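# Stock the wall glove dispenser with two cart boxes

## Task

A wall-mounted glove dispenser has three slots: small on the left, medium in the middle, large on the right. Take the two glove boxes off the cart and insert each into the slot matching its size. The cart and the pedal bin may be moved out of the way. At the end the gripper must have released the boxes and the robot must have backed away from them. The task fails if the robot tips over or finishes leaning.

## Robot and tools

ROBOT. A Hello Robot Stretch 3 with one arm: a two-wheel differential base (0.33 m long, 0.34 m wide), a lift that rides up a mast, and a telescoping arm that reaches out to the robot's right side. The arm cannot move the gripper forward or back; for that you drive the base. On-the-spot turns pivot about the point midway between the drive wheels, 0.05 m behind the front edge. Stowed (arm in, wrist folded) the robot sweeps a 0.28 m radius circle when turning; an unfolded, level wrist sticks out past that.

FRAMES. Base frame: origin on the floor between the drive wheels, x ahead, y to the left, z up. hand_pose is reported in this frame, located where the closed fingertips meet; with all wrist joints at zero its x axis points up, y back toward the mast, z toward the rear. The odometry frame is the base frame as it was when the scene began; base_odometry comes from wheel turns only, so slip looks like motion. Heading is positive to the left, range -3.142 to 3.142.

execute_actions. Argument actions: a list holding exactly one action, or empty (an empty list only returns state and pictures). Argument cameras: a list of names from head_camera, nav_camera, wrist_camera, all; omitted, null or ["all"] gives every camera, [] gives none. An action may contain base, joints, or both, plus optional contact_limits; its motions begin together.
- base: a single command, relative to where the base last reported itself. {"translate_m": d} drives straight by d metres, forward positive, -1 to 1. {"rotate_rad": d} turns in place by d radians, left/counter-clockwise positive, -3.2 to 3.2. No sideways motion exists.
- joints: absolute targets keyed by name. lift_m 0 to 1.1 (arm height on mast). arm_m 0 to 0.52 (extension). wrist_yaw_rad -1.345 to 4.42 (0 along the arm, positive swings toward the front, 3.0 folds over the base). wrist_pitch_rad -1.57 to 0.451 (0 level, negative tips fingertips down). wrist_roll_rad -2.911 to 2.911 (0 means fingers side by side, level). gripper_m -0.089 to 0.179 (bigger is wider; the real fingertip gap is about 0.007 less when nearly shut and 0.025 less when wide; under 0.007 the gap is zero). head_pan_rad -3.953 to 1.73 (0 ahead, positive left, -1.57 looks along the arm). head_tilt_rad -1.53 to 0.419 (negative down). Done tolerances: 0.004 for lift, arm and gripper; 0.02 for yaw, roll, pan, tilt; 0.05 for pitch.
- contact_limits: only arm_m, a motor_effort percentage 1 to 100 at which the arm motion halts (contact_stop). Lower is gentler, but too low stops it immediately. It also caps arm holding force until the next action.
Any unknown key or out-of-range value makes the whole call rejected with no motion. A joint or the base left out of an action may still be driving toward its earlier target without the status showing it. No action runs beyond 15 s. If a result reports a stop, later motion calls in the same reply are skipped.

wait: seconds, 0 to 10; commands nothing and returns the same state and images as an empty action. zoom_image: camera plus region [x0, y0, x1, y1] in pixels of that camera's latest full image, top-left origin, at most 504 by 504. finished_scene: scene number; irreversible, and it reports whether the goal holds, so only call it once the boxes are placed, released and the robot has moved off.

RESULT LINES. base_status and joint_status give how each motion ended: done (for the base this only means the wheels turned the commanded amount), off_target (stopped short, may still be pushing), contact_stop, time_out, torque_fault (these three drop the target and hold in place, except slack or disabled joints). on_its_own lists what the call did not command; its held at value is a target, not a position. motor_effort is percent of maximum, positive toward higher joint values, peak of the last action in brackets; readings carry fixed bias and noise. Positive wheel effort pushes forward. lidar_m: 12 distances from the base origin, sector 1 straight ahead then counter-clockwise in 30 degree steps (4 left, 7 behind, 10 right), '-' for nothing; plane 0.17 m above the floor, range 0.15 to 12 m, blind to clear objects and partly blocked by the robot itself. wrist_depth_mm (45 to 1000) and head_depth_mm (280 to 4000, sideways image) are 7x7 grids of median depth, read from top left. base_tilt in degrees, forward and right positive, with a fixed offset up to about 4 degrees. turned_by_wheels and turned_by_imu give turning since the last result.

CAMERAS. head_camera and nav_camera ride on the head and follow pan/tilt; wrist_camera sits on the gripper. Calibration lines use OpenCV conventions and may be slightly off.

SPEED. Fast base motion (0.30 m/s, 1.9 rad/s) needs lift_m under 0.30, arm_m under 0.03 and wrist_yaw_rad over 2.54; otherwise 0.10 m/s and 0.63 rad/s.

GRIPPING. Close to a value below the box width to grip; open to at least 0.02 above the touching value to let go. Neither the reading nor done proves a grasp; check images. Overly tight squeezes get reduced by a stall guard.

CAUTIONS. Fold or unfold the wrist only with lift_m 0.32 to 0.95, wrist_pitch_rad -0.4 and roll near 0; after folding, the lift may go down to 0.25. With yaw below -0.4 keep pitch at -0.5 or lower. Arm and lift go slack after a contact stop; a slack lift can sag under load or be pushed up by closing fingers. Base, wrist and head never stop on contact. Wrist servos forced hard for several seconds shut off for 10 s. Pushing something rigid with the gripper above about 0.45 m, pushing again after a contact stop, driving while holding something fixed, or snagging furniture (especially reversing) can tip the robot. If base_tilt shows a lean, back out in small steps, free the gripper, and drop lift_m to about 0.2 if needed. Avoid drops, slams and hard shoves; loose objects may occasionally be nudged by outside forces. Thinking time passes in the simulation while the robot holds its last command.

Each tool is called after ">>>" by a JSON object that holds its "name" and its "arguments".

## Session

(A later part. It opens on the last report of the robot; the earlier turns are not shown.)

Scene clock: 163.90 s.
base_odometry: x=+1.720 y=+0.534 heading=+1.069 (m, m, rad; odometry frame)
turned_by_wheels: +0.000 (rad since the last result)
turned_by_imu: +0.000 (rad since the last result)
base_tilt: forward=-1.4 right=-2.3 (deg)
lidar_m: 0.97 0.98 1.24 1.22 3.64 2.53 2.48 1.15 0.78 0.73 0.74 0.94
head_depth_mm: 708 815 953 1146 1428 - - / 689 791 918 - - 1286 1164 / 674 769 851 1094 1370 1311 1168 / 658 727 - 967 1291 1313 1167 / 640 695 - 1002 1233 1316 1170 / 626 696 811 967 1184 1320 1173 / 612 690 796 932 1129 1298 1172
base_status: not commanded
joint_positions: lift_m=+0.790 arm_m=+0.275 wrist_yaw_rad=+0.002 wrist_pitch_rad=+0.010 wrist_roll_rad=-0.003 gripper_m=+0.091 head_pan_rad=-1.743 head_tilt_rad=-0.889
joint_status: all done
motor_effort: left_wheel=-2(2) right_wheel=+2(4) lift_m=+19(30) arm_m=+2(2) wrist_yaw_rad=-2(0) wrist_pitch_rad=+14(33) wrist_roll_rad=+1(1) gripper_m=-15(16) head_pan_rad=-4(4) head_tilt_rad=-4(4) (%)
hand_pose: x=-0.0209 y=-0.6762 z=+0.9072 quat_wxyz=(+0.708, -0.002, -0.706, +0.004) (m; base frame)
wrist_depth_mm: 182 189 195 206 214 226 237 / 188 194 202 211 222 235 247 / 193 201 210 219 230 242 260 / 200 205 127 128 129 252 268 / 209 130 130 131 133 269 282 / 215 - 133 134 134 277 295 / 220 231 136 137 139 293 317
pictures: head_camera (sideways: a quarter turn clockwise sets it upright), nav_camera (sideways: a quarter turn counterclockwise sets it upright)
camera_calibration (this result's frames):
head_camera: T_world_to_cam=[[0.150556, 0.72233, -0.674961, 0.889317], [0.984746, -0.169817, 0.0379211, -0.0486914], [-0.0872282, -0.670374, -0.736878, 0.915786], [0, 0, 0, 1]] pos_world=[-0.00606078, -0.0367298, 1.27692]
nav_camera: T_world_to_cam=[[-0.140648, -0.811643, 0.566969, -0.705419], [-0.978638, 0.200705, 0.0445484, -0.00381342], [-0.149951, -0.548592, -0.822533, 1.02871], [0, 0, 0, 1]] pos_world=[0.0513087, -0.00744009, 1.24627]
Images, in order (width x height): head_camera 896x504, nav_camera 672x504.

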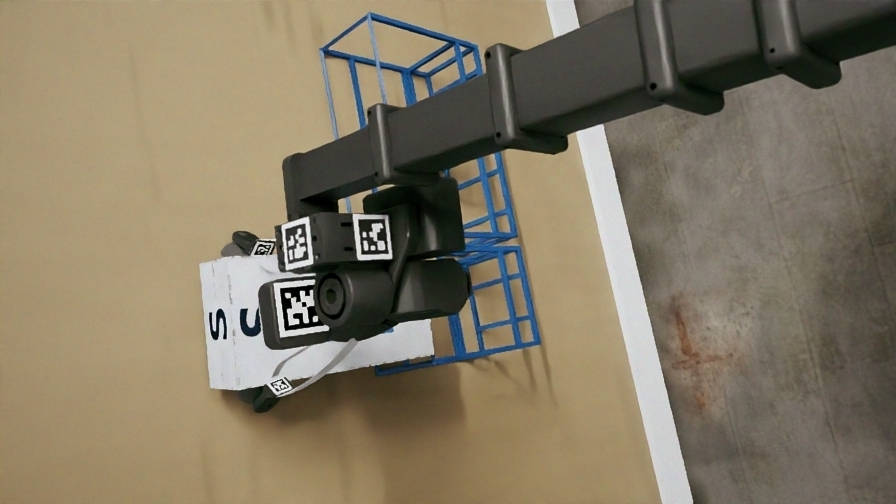

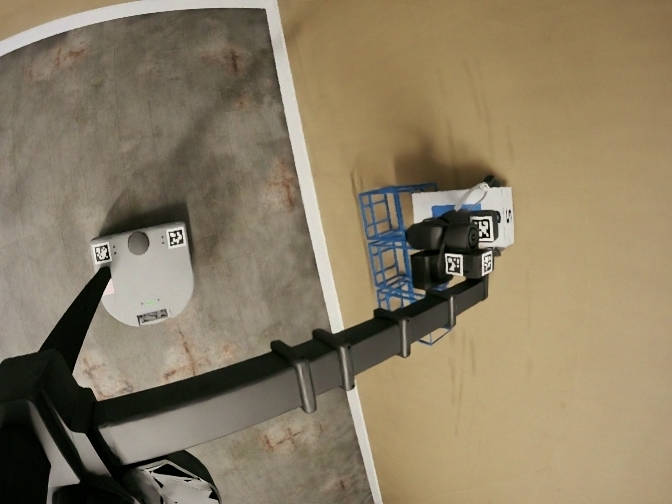

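>>> {"name": "execute_actions", "arguments": {"actions": [{"joints":{"lift_m":0.825}}], "cameras": []}}

>>> {"name": "execute_actions", "arguments": {"actions": [{"joints":{"arm_m":0.292,"wrist_pitch_rad":0.12}}], "cameras": ["head_camera"]}}

>>> {"name": "execute_actions", "arguments": {"actions": [{"joints":{"lift_m":0.78}}], "cameras": ["head_camera"]}}

Scene clock: 169.33 s.
base_odometry: x=+1.720 y=+0.534 heading=+1.069 (m, m, rad; odometry frame)
turned_by_wheels: +0.000 (rad since the last result)
turned_by_imu: +0.000 (rad since the last result)
base_tilt: forward=-1.3 right=-2.3 (deg)
lidar_m: 0.97 0.99 1.25 1.21 3.63 2.53 2.48 1.15 0.78 0.73 0.74 0.94
head_depth_mm: 709 816 952 1123 - - 1124 / 691 790 901 - 1413 1294 1159 / 671 762 - 1066 1357 1308 1164 / 656 718 - 992 1291 1310 1165 / 643 685 - 1004 1227 1315 1170 / 625 686 811 967 1176 1317 1170 / 612 693 795 936 1130 1296 1174
base_status: not commanded
joint_positions: lift_m=+0.825 arm_m=+0.275 wrist_yaw_rad=+0.002 wrist_pitch_rad=-0.031 wrist_roll_rad=-0.003 gripper_m=+0.091 head_pan_rad=-1.743 head_tilt_rad=-0.889
joint_status: all done
on_its_own: wrist_pitch_rad is at rest, and its effort (+33) is outside its rest range (-20 to +32)
motor_effort: left_wheel=-2(2) right_wheel=+2(2) lift_m=+28(29) arm_m=+2(2) wrist_yaw_rad=+0(1) wrist_pitch_rad=+33(34) wrist_roll_rad=+1(1) gripper_m=-15(15) head_pan_rad=-4(4) head_tilt_rad=-4(4) (%)
hand_pose: x=-0.0210 y=-0.6751 z=+0.9314 quat_wxyz=(+0.708, +0.012, -0.706, -0.011) (m; base frame)
wrist_depth_mm: 179 184 193 202 211 221 232 / 187 191 201 210 223 232 244 / 192 200 210 218 229 244 257 / 200 203 126 127 128 255 271 / 208 130 129 131 132 273 287 / 215 134 133 135 137 285 307 / 226 237 138 140 141 300 329
pictures: none
No camera images: the call's "cameras" was empty. Leave "cameras" out to get every camera's image.

Scene clock: 170.30 s.
base_odometry: x=+1.720 y=+0.534 heading=+1.069 (m, m, rad; odometry frame)
turned_by_wheels: +0.000 (rad since the last result)
turned_by_imu: +0.000 (rad since the last result)
base_tilt: forward=-1.2 right=-2.2 (deg)
lidar_m: 0.97 0.98 1.24 1.21 3.62 2.53 2.49 1.15 0.78 0.73 0.74 0.94
head_depth_mm: 708 815 952 1125 - - 1127 / 687 792 901 - 1414 1290 1160 / 674 759 - 1037 1355 1312 1161 / 657 707 - 983 1288 1318 1172 / 641 658 752 1007 1230 1316 1166 / 626 677 806 966 1179 1318 1170 / 612 691 794 932 1130 1296 1172
base_status: not commanded
joint_positions: lift_m=+0.825 arm_m=+0.292 wrist_yaw_rad=+0.001 wrist_pitch_rad=+0.042 wrist_roll_rad=-0.003 gripper_m=+0.091 head_pan_rad=-1.743 head_tilt_rad=-0.889
joint_status: wrist_pitch_rad off_target (ended at +0.042, target +0.120); the others done
on_its_own: wrist_pitch_rad is at rest, and its effort (+36) is outside its rest range (-20 to +32)
motor_effort: left_wheel=-2(2) right_wheel=+2(2) lift_m=+28(28) arm_m=+2(5) wrist_yaw_rad=-1(1) wrist_pitch_rad=+36(41) wrist_roll_rad=+1(1) gripper_m=-16(16) head_pan_rad=-4(4) head_tilt_rad=-4(4) (%)
hand_pose: x=-0.0211 y=-0.6938 z=+0.9500 quat_wxyz=(+0.708, -0.014, -0.706, +0.015) (m; base frame)
wrist_depth_mm: 169 175 183 191 200 208 222 / 175 180 188 197 208 217 228 / 181 185 194 202 212 225 236 / 185 189 127 128 128 235 248 / 190 130 130 130 132 245 256 / 196 133 134 135 136 250 269 / 202 210 137 139 140 265 283
pictures: head_camera (sideways: a quarter turn clockwise sets it upright)
camera_calibration (this result's frames):
head_camera: T_world_to_cam=[[0.150592, 0.722366, -0.674914, 0.889256], [0.984739, -0.169858, 0.0379212, -0.0486914], [-0.0872469, -0.670325, -0.736921, 0.915842], [0, 0, 0, 1]] pos_world=[-0.00606197, -0.0367277, 1.27692]
Images, in order (width x height): head_camera 896x504.

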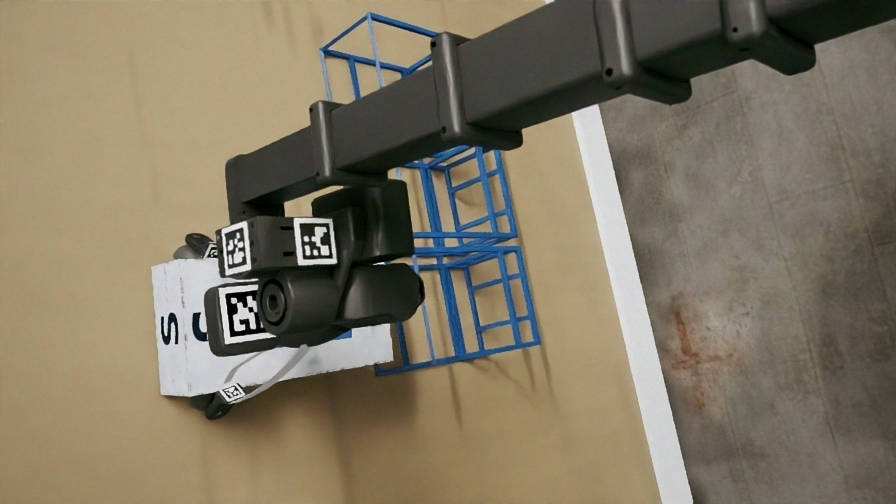

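Scene clock: 171.53 s.
base_odometry: x=+1.720 y=+0.534 heading=+1.069 (m, m, rad; odometry frame)
turned_by_wheels: +0.000 (rad since the last result)
turned_by_imu: +0.000 (rad since the last result)
base_tilt: forward=-1.3 right=-2.1 (deg)
lidar_m: 0.97 0.98 1.24 1.21 3.65 2.54 2.48 1.16 0.78 0.73 0.74 0.94
head_depth_mm: 706 814 950 1149 1419 - - / 688 790 922 1058 - 1292 1158 / 674 770 860 1038 1368 1316 1166 / 656 722 - 972 1285 1323 1168 / 642 691 - 1005 1229 1316 1172 / 627 692 812 965 1178 1317 1165 / 611 692 796 931 1129 1298 1172
base_status: not commanded
joint_positions: lift_m=+0.780 arm_m=+0.292 wrist_yaw_rad=+0.001 wrist_pitch_rad=+0.061 wrist_roll_rad=-0.003 gripper_m=+0.091 head_pan_rad=-1.743 head_tilt_rad=-0.889
joint_status: all done
motor_effort: left_wheel=-2(2) right_wheel=+2(2) lift_m=+22(23) arm_m=+2(2) wrist_yaw_rad=-1(0) wrist_pitch_rad=+27(36) wrist_roll_rad=+1(1) gripper_m=-15(16) head_pan_rad=-5(4) head_tilt_rad=-4(4) (%)
hand_pose: x=-0.0211 y=-0.6940 z=+0.9104 quat_wxyz=(+0.708, -0.021, -0.706, +0.022) (m; base frame)
wrist_depth_mm: 171 177 185 192 202 211 223 / 175 182 189 200 208 218 228 / 180 187 195 203 213 225 237 / 185 189 127 128 129 234 247 / 191 130 130 131 132 245 254 / 195 133 133 134 136 248 267 / 199 209 136 137 139 258 277
pictures: head_camera (sideways: a quarter turn clockwise sets it upright)
camera_calibration (this result's frames):
head_camera: T_world_to_cam=[[0.150592, 0.722366, -0.674914, 0.889256], [0.984739, -0.169859, 0.0379212, -0.0486914], [-0.0872471, -0.670325, -0.736921, 0.915842], [0, 0, 0, 1]] pos_world=[-0.00606198, -0.0367277, 1.27692]
Images, in order (width x height): head_camera 896x504.

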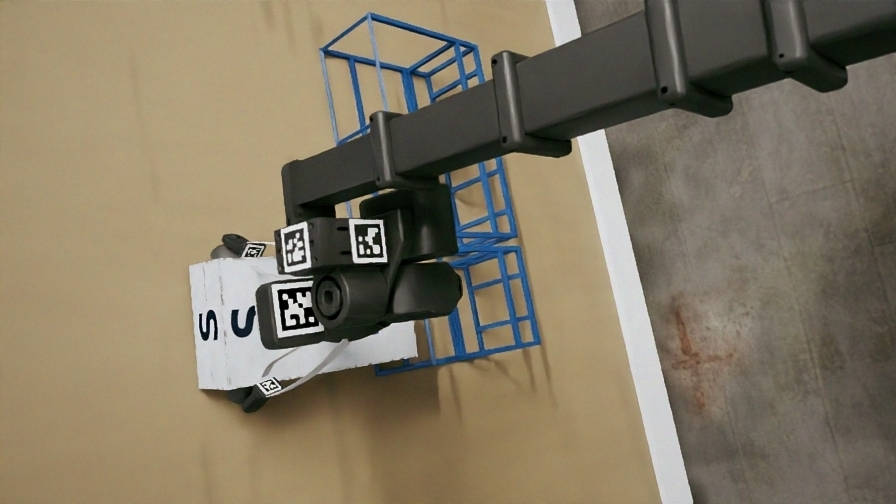

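>>> {"name": "execute_actions", "arguments": {"actions": [{"joints":{"lift_m":0.75}}], "cameras": ["head_camera"]}}

Scene clock: 175.50 s.
base_odometry: x=+1.720 y=+0.534 heading=+1.069 (m, m, rad; odometry frame)
turned_by_wheels: +0.000 (rad since the last result)
turned_by_imu: +0.000 (rad since the last result)
base_tilt: forward=-1.3 right=-2.2 (deg)
lidar_m: 0.97 0.98 1.24 1.21 3.64 2.53 2.49 1.16 0.78 0.72 0.74 0.94
head_depth_mm: 707 817 953 1157 1424 - - / 690 792 921 1060 - 1299 1164 / 673 768 865 - 1361 1316 1163 / 659 731 823 973 1287 1324 1170 / 642 695 710 1002 1234 1318 1170 / 626 696 816 963 1177 1323 1174 / 613 692 794 936 1127 1297 1173
base_status: not commanded
joint_positions: lift_m=+0.750 arm_m=+0.292 wrist_yaw_rad=+0.011 wrist_pitch_rad=+0.149 wrist_roll_rad=-0.010 gripper_m=+0.091 head_pan_rad=-1.743 head_tilt_rad=-0.889
joint_status: all done
on_its_own: wrist_pitch_rad moved +0.087 to your old target +0.120
motor_effort: left_wheel=+0(2) right_wheel=-4(4) lift_m=+16(20) arm_m=+2(2) wrist_yaw_rad=-8(7) wrist_pitch_rad=-14(27) wrist_roll_rad=+4(4) gripper_m=-16(16) head_pan_rad=-4(4) head_tilt_rad=-4(4) (%)
hand_pose: x=-0.0185 y=-0.6937 z=+0.9032 quat_wxyz=(+0.709, -0.048, -0.702, +0.056) (m; base frame)
wrist_depth_mm: 182 187 193 202 210 220 231 / 184 190 197 206 215 225 234 / 186 193 200 208 215 228 239 / 189 191 129 130 131 232 244 / 191 131 130 131 132 237 247 / 195 - 132 132 133 239 254 / 195 203 133 134 134 245 257
pictures: head_camera (sideways: a quarter turn clockwise sets it upright)
camera_calibration (this result's frames):
head_camera: T_world_to_cam=[[0.150592, 0.722366, -0.674914, 0.889256], [0.984739, -0.169859, 0.0379212, -0.0486914], [-0.0872471, -0.670325, -0.736921, 0.915842], [0, 0, 0, 1]] pos_world=[-0.00606198, -0.0367277, 1.27692]
Images, in order (width x height): head_camera 896x504.

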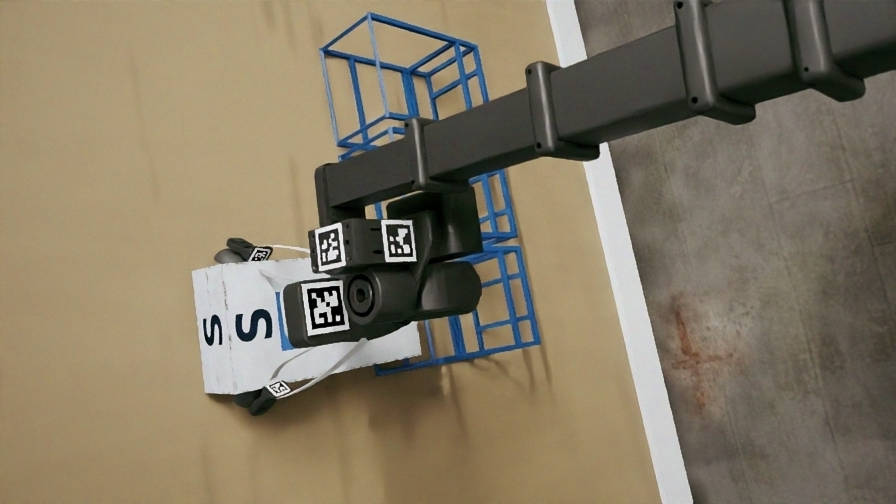

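>>> {"name": "execute_actions", "arguments": {"actions": [{"joints":{"lift_m":0.82,"wrist_pitch_rad":0.04,"wrist_yaw_rad":0.0}}], "cameras": []}}

>>> {"name": "execute_actions", "arguments": {"actions": [{"base":{"translate_m":0.006},"joints":{"arm_m":0.285}}], "cameras": ["wrist_camera"]}}

>>> {"name": "execute_actions", "arguments": {"actions": [{"joints":{"lift_m":0.77}}], "cameras": ["head_camera"]}}

Scene clock: 182.40 s.
base_odometry: x=+1.720 y=+0.534 heading=+1.069 (m, m, rad; odometry frame)
turned_by_wheels: +0.000 (rad since the last result)
turned_by_imu: +0.000 (rad since the last result)
base_tilt: forward=-1.2 right=-2.2 (deg)
lidar_m: 0.97 0.98 1.25 1.21 3.64 2.54 2.48 1.15 0.78 0.73 0.74 0.94
head_depth_mm: 707 814 948 1128 - - 1122 / 689 793 906 - 1409 1293 1164 / 673 761 - 1039 1346 1313 1163 / 654 716 - 982 1290 1313 1168 / 641 689 748 1004 1231 1317 1166 / 626 687 813 964 1182 1319 1168 / 613 691 794 931 1132 1298 1172
base_status: not commanded
joint_positions: lift_m=+0.820 arm_m=+0.292 wrist_yaw_rad=+0.001 wrist_pitch_rad=-0.032 wrist_roll_rad=-0.005 gripper_m=+0.091 head_pan_rad=-1.743 head_tilt_rad=-0.889
joint_status: wrist_pitch_rad off_target (ended at -0.032, target +0.040); the others done
on_its_own: wrist_pitch_rad is at rest, and its effort (+34) is outside its rest range (-20 to +32)
motor_effort: left_wheel=-1(1) right_wheel=+2(8) lift_m=+29(26) arm_m=+2(2) wrist_yaw_rad=-1(11) wrist_pitch_rad=+34(34) wrist_roll_rad=+2(5) gripper_m=-16(17) head_pan_rad=-4(4) head_tilt_rad=-4(4) (%)
hand_pose: x=-0.0212 y=-0.6921 z=+0.9260 quat_wxyz=(+0.709, +0.012, -0.705, -0.011) (m; base frame)
wrist_depth_mm: 165 170 177 185 194 204 215 / 171 177 185 194 204 214 225 / 177 184 192 200 210 224 239 / 186 187 126 127 128 238 249 / 193 130 129 131 132 251 264 / 199 134 134 135 137 262 283 / 207 219 138 141 142 281 304
pictures: none
No camera images: the call's "cameras" was empty. Leave "cameras" out to get every camera's image.

Scene clock: 183.43 s.
base_odometry: x=+1.723 y=+0.539 heading=+1.069 (m, m, rad; odometry frame)
turned_by_wheels: +0.000 (rad since the last result)
turned_by_imu: +0.000 (rad since the last result)
base_tilt: forward=-1.3 right=-2.2 (deg)
lidar_m: 0.96 0.98 1.24 1.21 3.64 2.55 2.50 1.15 0.78 0.72 0.74 0.94
head_depth_mm: 708 816 947 1128 - - 1130 / 690 791 909 - 1409 1290 1162 / 673 764 - 1055 1360 1316 1165 / 655 716 - 1026 1286 1312 1167 / 640 687 - 1004 1234 1318 1167 / 626 688 812 964 1174 1328 1164 / 613 690 794 933 1131 1297 1170
base_status: done
joint_positions: lift_m=+0.820 arm_m=+0.285 wrist_yaw_rad=+0.001 wrist_pitch_rad=-0.032 wrist_roll_rad=-0.004 gripper_m=+0.091 head_pan_rad=-1.743 head_tilt_rad=-0.889
joint_status: all done
on_its_own: wrist_pitch_rad is at rest, and its effort (+33) is outside its rest range (-20 to +32)
motor_effort: left_wheel=-2(3) right_wheel=+3(11) lift_m=+28(28) arm_m=-3(4) wrist_yaw_rad=+0(0) wrist_pitch_rad=+33(34) wrist_roll_rad=+1(2) gripper_m=-15(16) head_pan_rad=-4(4) head_tilt_rad=-4(4) (%)
hand_pose: x=-0.0213 y=-0.6855 z=+0.9260 quat_wxyz=(+0.709, +0.012, -0.705, -0.012) (m; base frame)
wrist_depth_mm: 170 176 183 190 199 210 222 / 175 182 191 200 211 220 233 / 183 190 199 206 217 232 244 / 190 194 126 127 129 244 258 / 198 131 130 131 132 260 272 / 206 134 134 135 137 270 292 / 213 224 138 140 142 289 310
pictures: wrist_camera
camera_calibration (this result's frames):
wrist_camera: T_world_to_cam=[[-0.995697, 0.078458, -0.0493188, 0.0695809], [0.0700941, 0.28948, -0.954614, 1.09824], [-0.0606203, -0.953963, -0.293734, -0.208228], [0, 0, 0, 1]] pos_world=[-0.0203214, -0.52202, 0.990663]
Images, in order (width x height): wrist_camera 644x364.

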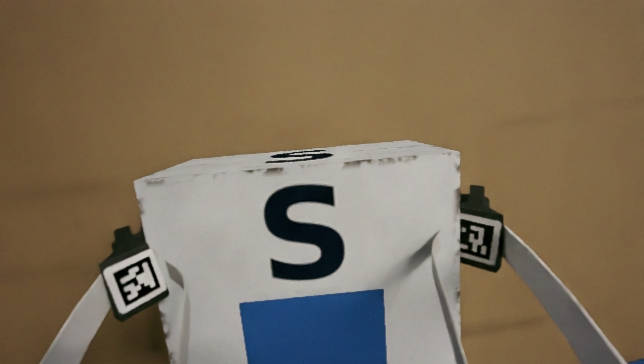

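Scene clock: 184.73 s.
base_odometry: x=+1.723 y=+0.539 heading=+1.069 (m, m, rad; odometry frame)
turned_by_wheels: +0.000 (rad since the last result)
turned_by_imu: +0.000 (rad since the last result)
base_tilt: forward=-1.3 right=-2.2 (deg)
lidar_m: 0.96 0.98 1.24 1.21 3.65 2.55 2.49 1.15 0.78 0.73 0.74 0.94
head_depth_mm: 710 815 946 1162 1421 - - / 689 791 927 1064 - 1297 1166 / 674 769 851 1049 1374 1313 1163 / 657 727 824 1009 1285 1324 1169 / 641 700 701 1010 1233 1314 1171 / 624 698 810 967 1176 1319 1173 / 612 692 794 932 1130 1295 1172
base_status: not commanded
joint_positions: lift_m=+0.770 arm_m=+0.285 wrist_yaw_rad=+0.005 wrist_pitch_rad=+0.063 wrist_roll_rad=-0.003 gripper_m=+0.091 head_pan_rad=-1.743 head_tilt_rad=-0.889
joint_status: all done
on_its_own: wrist_pitch_rad moved +0.095 to your old target +0.040
motor_effort: left_wheel=-1(2) right_wheel=+0(3) lift_m=+17(27) arm_m=-2(3) wrist_yaw_rad=-4(3) wrist_pitch_rad=-10(34) wrist_roll_rad=+1(2) gripper_m=-16(16) head_pan_rad=-4(4) head_tilt_rad=-4(4) (%)
hand_pose: x=-0.0201 y=-0.6875 z=+0.9011 quat_wxyz=(+0.708, -0.020, -0.706, +0.024) (m; base frame)
wrist_depth_mm: 176 183 190 200 209 217 228 / 183 187 196 205 213 225 237 / 187 193 201 209 219 231 242 / 191 194 129 130 132 238 251 / 197 130 130 132 133 249 261 / 201 131 132 133 134 255 274 / 204 213 134 134 136 264 284
pictures: head_camera (sideways: a quarter turn clockwise sets it upright)
camera_calibration (this result's frames):
head_camera: T_world_to_cam=[[0.150704, 0.722361, -0.674895, 0.88923], [0.984713, -0.170008, 0.0379212, -0.0486913], [-0.0873447, -0.670293, -0.736939, 0.915865], [0, 0, 0, 1]] pos_world=[-0.0060674, -0.0367252, 1.27692]
Images, in order (width x height): head_camera 896x504.

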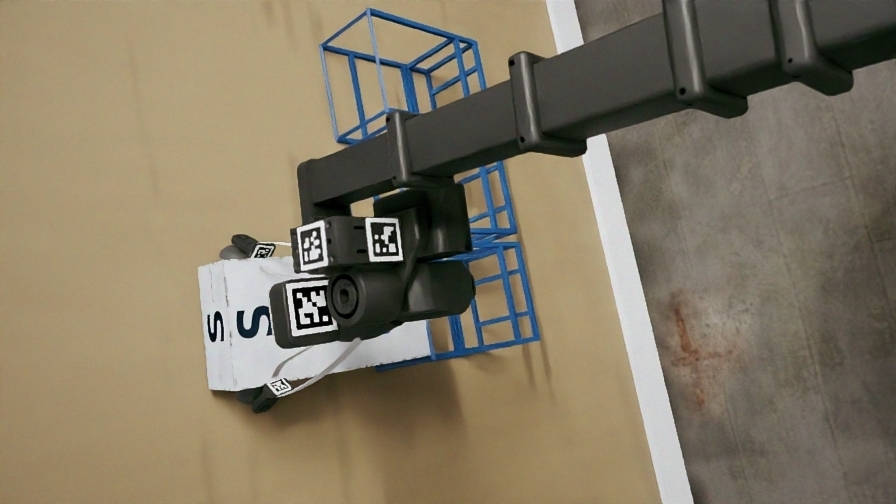

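>>> {"name": "execute_actions", "arguments": {"actions": [{"joints":{"lift_m":0.83,"wrist_pitch_rad":-0.03}}], "cameras": []}}

>>> {"name": "execute_actions", "arguments": {"actions": [{"base":{"translate_m":-0.016},"joints":{"wrist_yaw_rad":0.075,"arm_m":0.29}}], "cameras": ["head_camera","wrist_camera"]}}

>>> {"name": "zoom_image", "arguments": {"camera": "head_camera", "region": [300,200,600,420]}}

Scene clock: 192.83 s.
base_odometry: x=+1.723 y=+0.539 heading=+1.069 (m, m, rad; odometry frame)
turned_by_wheels: +0.000 (rad since the last result)
turned_by_imu: +0.000 (rad since the last result)
base_tilt: forward=-1.2 right=-2.2 (deg)
lidar_m: 0.96 0.98 1.24 1.21 3.68 2.54 2.49 1.15 0.78 0.72 0.74 0.94
head_depth_mm: 707 813 949 1119 - - 1142 / 689 792 901 - 1410 1287 1166 / 672 756 - 1041 1355 1309 1165 / 656 719 - 1023 1292 1319 1166 / 641 700 - 1007 1226 1316 1172 / 625 689 811 964 1174 1326 1169 / 611 693 792 931 1132 1301 1173
base_status: not commanded
joint_positions: lift_m=+0.830 arm_m=+0.285 wrist_yaw_rad=+0.001 wrist_pitch_rad=-0.100 wrist_roll_rad=-0.001 gripper_m=+0.091 head_pan_rad=-1.743 head_tilt_rad=-0.889
joint_status: wrist_pitch_rad off_target (ended at -0.100, target -0.030); the others done
motor_effort: left_wheel=-1(1) right_wheel=+2(2) lift_m=+28(28) arm_m=-2(3) wrist_yaw_rad=+0(3) wrist_pitch_rad=+32(33) wrist_roll_rad=+0(1) gripper_m=-16(16) head_pan_rad=-4(4) head_tilt_rad=-4(4) (%)
hand_pose: x=-0.0212 y=-0.6828 z=+0.9188 quat_wxyz=(+0.707, +0.036, -0.706, -0.035) (m; base frame)
wrist_depth_mm: 166 171 179 187 197 208 217 / 174 180 187 198 206 219 230 / 182 188 198 206 217 234 245 / 191 194 126 127 128 247 264 / 201 130 129 131 133 266 285 / 213 135 134 136 138 284 306 / 221 234 139 141 143 310 335
pictures: none
No camera images: the call's "cameras" was empty. Leave "cameras" out to get every camera's image.

Scene clock: 193.93 s.
base_odometry: x=+1.715 y=+0.525 heading=+1.069 (m, m, rad; odometry frame)
turned_by_wheels: +0.000 (rad since the last result)
turned_by_imu: +0.000 (rad since the last result)
base_tilt: forward=-1.2 right=-2.2 (deg)
lidar_m: 0.98 0.99 1.24 1.22 3.63 2.52 2.48 1.15 0.78 0.73 0.74 0.94
head_depth_mm: 709 819 952 1121 - - 1145 / 689 794 905 - 1419 1289 1158 / 674 757 - 1043 1355 1308 1165 / 657 726 - 1025 1295 1316 1163 / 643 699 - 1010 1235 1322 1165 / 627 685 792 954 1181 1316 1169 / 614 692 794 933 1129 1292 1169
base_status: done
joint_positions: lift_m=+0.830 arm_m=+0.290 wrist_yaw_rad=+0.074 wrist_pitch_rad=-0.100 wrist_roll_rad=-0.001 gripper_m=+0.091 head_pan_rad=-1.743 head_tilt_rad=-0.889
joint_status: all done
on_its_own: wrist_pitch_rad is at rest, and its effort (+33) is outside its rest range (-20 to +32)
motor_effort: left_wheel=-2(5) right_wheel=+3(7) lift_m=+28(29) arm_m=+2(2) wrist_yaw_rad=-1(3) wrist_pitch_rad=+33(33) wrist_roll_rad=+0(0) gripper_m=-16(16) head_pan_rad=-5(4) head_tilt_rad=-4(4) (%)
hand_pose: x=-0.0027 y=-0.6866 z=+0.9187 quat_wxyz=(+0.708, +0.062, -0.704, -0.010) (m; base frame)
wrist_depth_mm: 170 174 178 184 188 193 200 / 179 182 188 193 199 205 210 / 188 192 197 201 207 216 224 / 197 198 126 127 128 230 238 / 210 130 130 131 132 244 257 / 221 135 134 136 137 264 274 / 236 242 140 142 144 287 301
pictures: head_camera (sideways: a quarter turn clockwise sets it upright), wrist_camera
camera_calibration (this result's frames):
head_camera: T_world_to_cam=[[0.150715, 0.72237, -0.674882, 0.889213], [0.984711, -0.170021, 0.0379213, -0.0486913], [-0.0873507, -0.670279, -0.73695, 0.91588], [0, 0, 0, 1]] pos_world=[-0.00606777, -0.0367247, 1.27692]
wrist_camera: T_world_to_cam=[[-0.998875, 0.00844375, -0.0466536, 0.0372752], [0.0465815, 0.358105, -0.932519, 1.11703], [0.00883293, -0.933643, -0.358096, -0.136946], [0, 0, 0, 1]] pos_world=[-0.0135901, -0.528188, 0.994352]
Images, in order (width x height): head_camera 896x504, wrist_camera 644x364.

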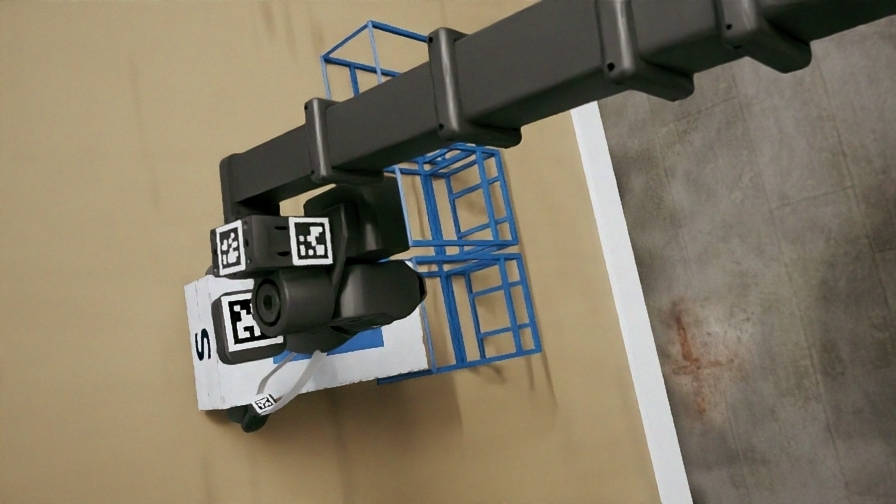

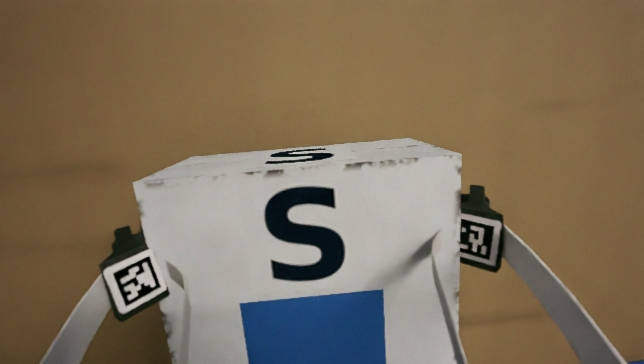

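Region (300, 200, 600, 420) of head_camera's 896x504 image, scaled by 1.680, with more detail than that image has; it fills the top 370 rows of this view, and the rest is white.

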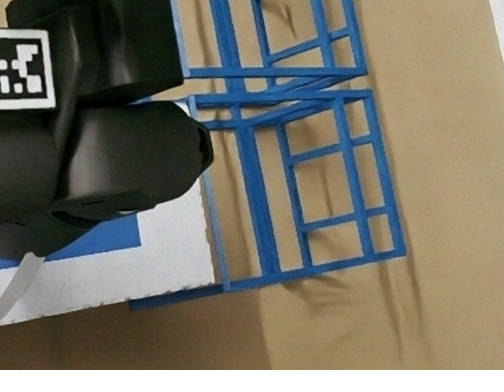

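>>> {"name": "execute_actions", "arguments": {"actions": [{"base":{"translate_m":-0.024},"joints":{"wrist_yaw_rad":0.165,"arm_m":0.295,"wrist_pitch_rad":0.03}}], "cameras": ["head_camera"]}}

>>> {"name": "zoom_image", "arguments": {"camera": "head_camera", "region": [300,200,600,420]}}

Scene clock: 201.30 s.
base_odometry: x=+1.703 y=+0.504 heading=+1.069 (m, m, rad; odometry frame)
turned_by_wheels: +0.000 (rad since the last result)
turned_by_imu: +0.000 (rad since the last result)
base_tilt: forward=-1.3 right=-2.2 (deg)
lidar_m: 1.00 1.02 1.24 1.22 3.63 2.50 2.46 1.16 0.78 0.73 0.74 0.94
head_depth_mm: 712 822 947 1126 - - 1143 / 691 796 907 - 1411 1289 1163 / 676 758 - 1022 1358 1316 1162 / 660 732 - 1026 1294 1319 1168 / 645 698 - 1007 1237 1313 1169 / 629 670 742 959 1190 1319 1176 / 616 690 799 934 1138 1298 1173
base_status: done
joint_positions: lift_m=+0.830 arm_m=+0.295 wrist_yaw_rad=+0.165 wrist_pitch_rad=-0.045 wrist_roll_rad=-0.001 gripper_m=+0.091 head_pan_rad=-1.743 head_tilt_rad=-0.889
joint_status: wrist_pitch_rad off_target (ended at -0.045, target +0.030); the others done
on_its_own: wrist_pitch_rad is at rest, and its effort (+35) is outside its rest range (-20 to +32)
motor_effort: left_wheel=-2(6) right_wheel=+3(7) lift_m=+28(28) arm_m=+2(4) wrist_yaw_rad=+1(1) wrist_pitch_rad=+35(40) wrist_roll_rad=+0(0) gripper_m=-15(16) head_pan_rad=-4(4) head_tilt_rad=-4(4) (%)
hand_pose: x=+0.0203 y=-0.6912 z=+0.9327 quat_wxyz=(+0.707, +0.074, -0.703, +0.042) (m; base frame)
wrist_depth_mm: 180 181 182 182 183 183 184 / 188 188 190 191 191 191 193 / 197 198 199 198 197 202 200 / 209 204 127 128 128 212 213 / 219 130 129 131 133 221 221 / 232 134 134 135 137 239 236 / 242 245 138 140 142 251 251
pictures: head_camera (sideways: a quarter turn clockwise sets it upright)
camera_calibration (this result's frames):
head_camera: T_world_to_cam=[[0.150719, 0.722391, -0.67486, 0.889184], [0.98471, -0.170023, 0.0379213, -0.0486914], [-0.0873478, -0.670256, -0.736971, 0.915907], [0, 0, 0, 1]] pos_world=[-0.00606769, -0.0367239, 1.27692]
Images, in order (width x height): head_camera 896x504.

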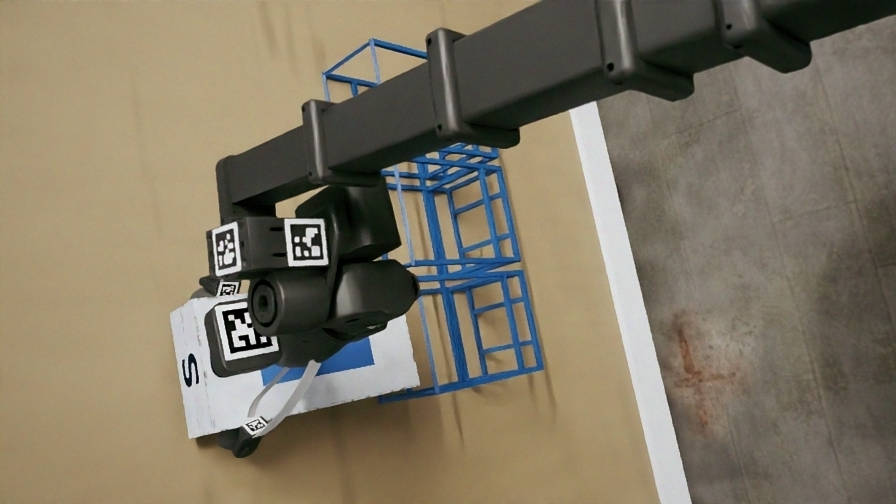

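Region (300, 200, 600, 420) of head_camera's 896x504 image, scaled by 1.680, with more detail than that image has; it fills the top 370 rows of this view, and the rest is white.

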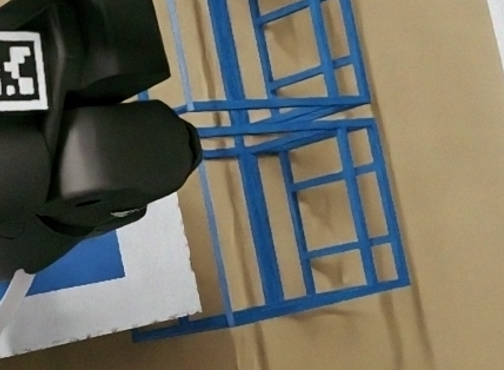

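>>> {"name": "execute_actions", "arguments": {"actions": [{"joints":{"arm_m":0.301,"lift_m":0.78}}], "cameras": ["head_camera"]}}

Scene clock: 206.77 s.
base_odometry: x=+1.703 y=+0.504 heading=+1.069 (m, m, rad; odometry frame)
turned_by_wheels: +0.000 (rad since the last result)
turned_by_imu: +0.000 (rad since the last result)
base_tilt: forward=-1.2 right=-2.1 (deg)
lidar_m: 1.00 1.02 1.24 1.22 3.63 2.50 2.45 1.16 0.78 0.73 0.74 0.95
head_depth_mm: 713 819 950 1166 1431 - - / 694 797 927 1062 - 1285 1160 / 675 774 853 1046 1372 1312 1169 / 661 750 - 1058 1290 1313 1168 / 645 714 - 1027 1239 1319 1163 / 630 700 738 965 1178 1323 1172 / 615 694 805 940 1129 1300 1171
base_status: not commanded
joint_positions: lift_m=+0.780 arm_m=+0.301 wrist_yaw_rad=+0.171 wrist_pitch_rad=-0.040 wrist_roll_rad=+0.003 gripper_m=+0.091 head_pan_rad=-1.743 head_tilt_rad=-0.889
joint_status: all done
motor_effort: left_wheel=-1(2) right_wheel=-1(3) lift_m=+23(26) arm_m=+2(1) wrist_yaw_rad=-4(3) wrist_pitch_rad=+32(35) wrist_roll_rad=-1(2) gripper_m=-16(16) head_pan_rad=-4(4) head_tilt_rad=-4(4) (%)
hand_pose: x=+0.0218 y=-0.6971 z=+0.8844 quat_wxyz=(+0.705, +0.075, -0.704, +0.046) (m; base frame)
wrist_depth_mm: 175 178 176 176 178 177 177 / 185 185 185 185 186 186 185 / 193 195 194 191 191 195 195 / 203 199 126 128 128 204 205 / 214 130 129 131 133 214 217 / 226 - 134 136 137 228 229 / 236 238 139 140 142 241 242
pictures: head_camera (sideways: a quarter turn clockwise sets it upright)
camera_calibration (this result's frames):
head_camera: T_world_to_cam=[[0.150726, 0.722432, -0.674813, 0.889123], [0.98471, -0.170025, 0.0379214, -0.0486915], [-0.0873398, -0.670211, -0.737014, 0.915963], [0, 0, 0, 1]] pos_world=[-0.00606742, -0.0367223, 1.27692]
Images, in order (width x height): head_camera 896x504.

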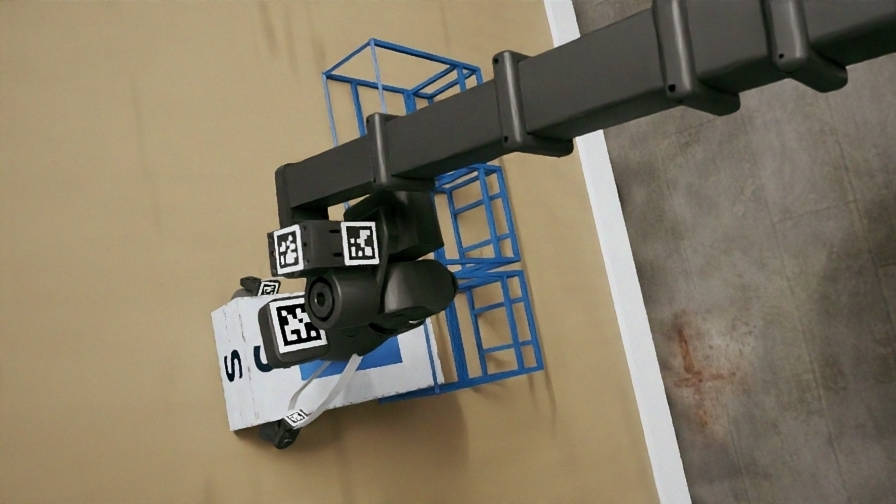

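It's in. Keep lowering.

>>> {"name": "execute_actions", "arguments": {"actions": [{"joints":{"lift_m":0.66,"wrist_yaw_rad":0.19}}], "cameras": ["head_camera"]}}

Scene clock: 211.37 s.
base_odometry: x=+1.703 y=+0.504 heading=+1.069 (m, m, rad; odometry frame)
turned_by_wheels: +0.000 (rad since the last result)
turned_by_imu: +0.000 (rad since the last result)
base_tilt: forward=-1.2 right=-2.2 (deg)
lidar_m: 1.00 1.01 1.24 1.22 3.65 2.50 2.46 1.16 0.78 0.73 0.74 0.95
head_depth_mm: 711 819 947 1166 1432 1313 1195 / 694 797 932 1083 1381 - - / 677 773 896 1008 1378 1304 1173 / 659 750 868 - 1319 1317 1164 / 644 733 803 896 1250 1315 1171 / 630 713 790 933 1183 1313 1167 / 615 695 799 938 1133 1304 1168
base_status: not commanded
joint_positions: lift_m=+0.660 arm_m=+0.301 wrist_yaw_rad=+0.189 wrist_pitch_rad=-0.042 wrist_roll_rad=+0.003 gripper_m=+0.091 head_pan_rad=-1.743 head_tilt_rad=-0.889
joint_status: all done
on_its_own: wrist_pitch_rad is at rest, and its effort (+33) is outside its rest range (-20 to +32)
motor_effort: left_wheel=-1(2) right_wheel=+2(2) lift_m=+24(25) arm_m=+2(2) wrist_yaw_rad=+1(4) wrist_pitch_rad=+33(33) wrist_roll_rad=-1(1) gripper_m=-16(17) head_pan_rad=-4(4) head_tilt_rad=-4(4) (%)
hand_pose: x=+0.0264 y=-0.6962 z=+0.7639 quat_wxyz=(+0.704, +0.082, -0.703, +0.052) (m; base frame)
wrist_depth_mm: 179 178 178 177 177 176 175 / 186 186 187 186 184 184 183 / 197 195 194 192 193 193 191 / 205 200 127 127 128 203 201 / 218 130 130 131 132 210 212 / 229 135 134 136 137 224 224 / 241 242 139 141 142 233 236
pictures: head_camera (sideways: a quarter turn clockwise sets it upright)
camera_calibration (this result's frames):
head_camera: T_world_to_cam=[[0.150726, 0.722432, -0.674813, 0.889124], [0.98471, -0.170026, 0.0379214, -0.0486915], [-0.0873399, -0.670211, -0.737014, 0.915962], [0, 0, 0, 1]] pos_world=[-0.00606742, -0.0367223, 1.27692]
Images, in order (width x height): head_camera 896x504.

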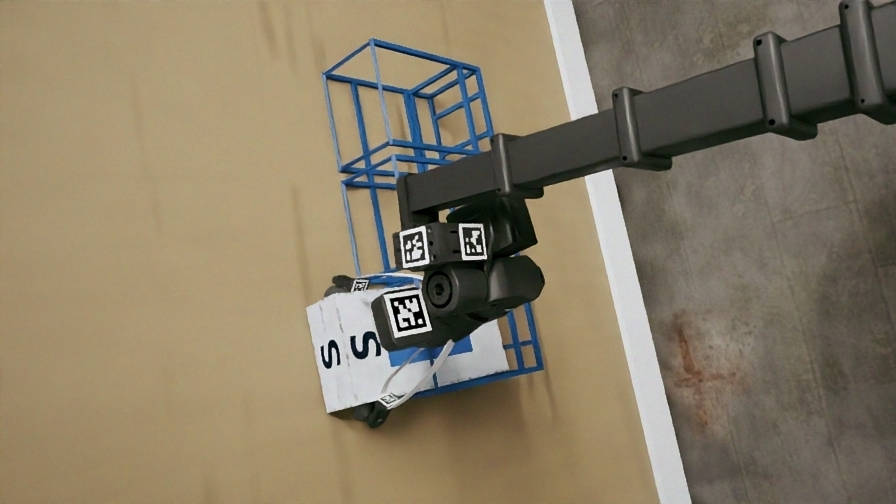

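>>> {"name": "execute_actions", "arguments": {"actions": [{"joints":{"lift_m":0.615}}], "cameras": []}}

>>> {"name": "execute_actions", "arguments": {"actions": [{"joints":{"gripper_m":0.179,"wrist_pitch_rad":-0.03}}], "cameras": ["head_camera"]}}

>>> {"name": "execute_actions", "arguments": {"actions": [{"joints":{"lift_m":0.9}}], "cameras": ["head_camera"]}}

Scene clock: 217.43 s.
base_odometry: x=+1.703 y=+0.504 heading=+1.069 (m, m, rad; odometry frame)
turned_by_wheels: +0.000 (rad since the last result)
turned_by_imu: +0.000 (rad since the last result)
base_tilt: forward=-1.3 right=-2.3 (deg)
lidar_m: 1.00 1.02 1.24 1.22 3.64 2.49 2.45 1.16 0.78 0.73 0.74 0.94
head_depth_mm: 710 823 951 1173 1429 1309 1182 / 696 797 930 1085 1398 1339 - / 677 775 895 1016 1371 1307 1167 / 662 752 866 977 1347 1317 1168 / 645 732 820 839 1260 1320 1171 / 631 712 815 937 1182 1313 1176 / 615 696 798 936 1138 1302 1167
base_status: not commanded
joint_positions: lift_m=+0.615 arm_m=+0.301 wrist_yaw_rad=+0.189 wrist_pitch_rad=-0.013 wrist_roll_rad=+0.004 gripper_m=+0.091 head_pan_rad=-1.743 head_tilt_rad=-0.889
joint_status: all done
motor_effort: left_wheel=-3(3) right_wheel=+7(6) lift_m=+20(21) arm_m=+2(2) wrist_yaw_rad=+1(1) wrist_pitch_rad=+20(34) wrist_roll_rad=-2(2) gripper_m=-15(16) head_pan_rad=-4(4) head_tilt_rad=-3(4) (%)
hand_pose: x=+0.0266 y=-0.6971 z=+0.7265 quat_wxyz=(+0.703, +0.071, -0.705, +0.062) (m; base frame)
wrist_depth_mm: 180 181 179 179 177 178 178 / 189 188 188 187 186 184 185 / 197 196 196 194 193 194 192 / 205 201 127 128 129 201 202 / 217 129 130 131 133 208 211 / 227 134 133 135 136 218 218 / 236 234 136 138 140 229 228
pictures: none
No camera images: the call's "cameras" was empty. Leave "cameras" out to get every camera's image.

Scene clock: 218.80 s.
base_odometry: x=+1.703 y=+0.504 heading=+1.069 (m, m, rad; odometry frame)
turned_by_wheels: +0.000 (rad since the last result)
turned_by_imu: +0.001 (rad since the last result)
base_tilt: forward=-1.3 right=-2.3 (deg)
lidar_m: 1.00 1.02 1.24 1.22 3.64 2.50 2.45 1.16 0.79 0.73 0.74 0.94
head_depth_mm: 712 819 949 1167 1421 1310 1179 / 694 796 934 1090 1409 1325 - / 677 774 895 1012 1370 1310 1168 / 661 751 867 976 1355 1320 1163 / 645 734 832 835 1260 1317 1168 / 628 712 822 925 1184 1318 1170 / 615 696 798 942 1136 1292 1165
base_status: not commanded
joint_positions: lift_m=+0.615 arm_m=+0.301 wrist_yaw_rad=+0.209 wrist_pitch_rad=-0.040 wrist_roll_rad=+0.004 gripper_m=+0.179 head_pan_rad=-1.743 head_tilt_rad=-0.889
joint_status: all done
motor_effort: left_wheel=+2(3) right_wheel=-8(8) lift_m=+20(20) arm_m=+2(2) wrist_yaw_rad=-12(12) wrist_pitch_rad=+4(19) wrist_roll_rad=-2(5) gripper_m=+5(87) head_pan_rad=-4(5) head_tilt_rad=-4(4) (%)
hand_pose: x=+0.0316 y=-0.6953 z=+0.7195 quat_wxyz=(+0.703, +0.088, -0.703, +0.059) (m; base frame)
wrist_depth_mm: 182 181 178 178 176 174 173 / 192 189 187 186 184 182 181 / 200 199 197 194 193 190 188 / 210 208 178 159 146 197 197 / 221 214 123 124 124 125 208 / - 229 128 128 129 214 219 / 254 242 132 132 133 133 109
pictures: head_camera (sideways: a quarter turn clockwise sets it upright)
camera_calibration (this result's frames):
head_camera: T_world_to_cam=[[0.150727, 0.722433, -0.674812, 0.889122], [0.98471, -0.170026, 0.0379214, -0.0486915], [-0.0873399, -0.67021, -0.737015, 0.915964], [0, 0, 0, 1]] pos_world=[-0.00606743, -0.0367223, 1.27692]
Images, in order (width x height): head_camera 896x504.

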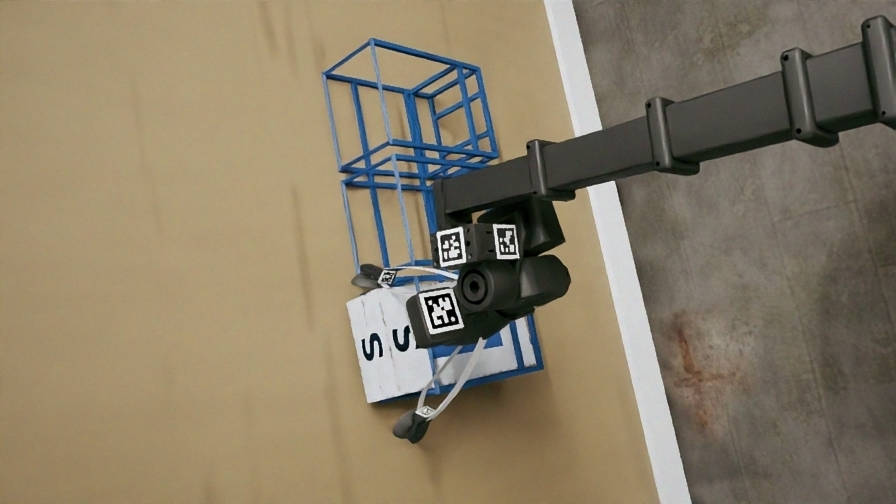

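Scene clock: 222.23 s.
base_odometry: x=+1.703 y=+0.504 heading=+1.069 (m, m, rad; odometry frame)
turned_by_wheels: +0.000 (rad since the last result)
turned_by_imu: -0.001 (rad since the last result)
base_tilt: forward=-1.2 right=-2.2 (deg)
lidar_m: 1.00 1.02 1.24 1.22 3.63 2.51 2.45 1.16 0.78 0.73 0.74 0.94
head_depth_mm: 712 819 - - - 1315 1161 / 693 766 - 1113 1412 1307 1163 / 672 - 916 1024 1366 1310 1161 / 651 - 909 1009 1290 1317 1171 / 638 - 847 865 1240 1320 1169 / 626 711 821 916 1185 1319 1162 / 615 702 802 937 1140 1300 1167
base_status: not commanded
joint_positions: lift_m=+0.900 arm_m=+0.301 wrist_yaw_rad=+0.191 wrist_pitch_rad=-0.046 wrist_roll_rad=+0.003 gripper_m=+0.179 head_pan_rad=-1.743 head_tilt_rad=-0.889
joint_status: all done
motor_effort: left_wheel=-2(2) right_wheel=+3(8) lift_m=+25(24) arm_m=+2(2) wrist_yaw_rad=-1(12) wrist_pitch_rad=+7(8) wrist_roll_rad=-2(2) gripper_m=+1(4) head_pan_rad=-4(4) head_tilt_rad=-4(4) (%)
hand_pose: x=+0.0269 y=-0.6960 z=+1.0028 quat_wxyz=(+0.704, +0.084, -0.703, +0.051) (m; base frame)
wrist_depth_mm: 179 178 178 177 176 177 175 / 187 187 186 184 185 184 183 / 195 196 195 195 194 193 192 / 206 206 205 204 203 200 201 / 216 216 216 215 214 213 213 / - 229 227 228 226 226 226 / 247 242 242 239 239 236 238
pictures: head_camera (sideways: a quarter turn clockwise sets it upright)
camera_calibration (this result's frames):
head_camera: T_world_to_cam=[[0.150727, 0.722433, -0.674812, 0.889122], [0.98471, -0.170026, 0.0379214, -0.0486915], [-0.08734, -0.67021, -0.737015, 0.915964], [0, 0, 0, 1]] pos_world=[-0.00606744, -0.0367223, 1.27692]
Images, in order (width x height): head_camera 896x504.

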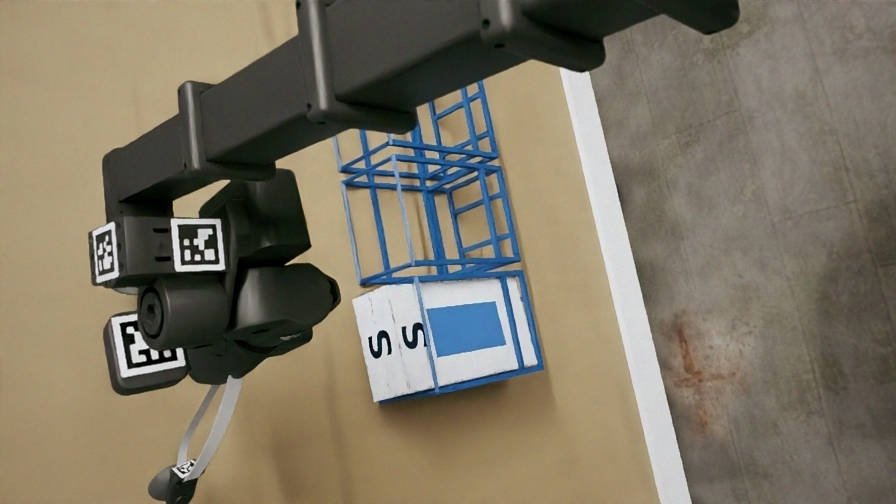

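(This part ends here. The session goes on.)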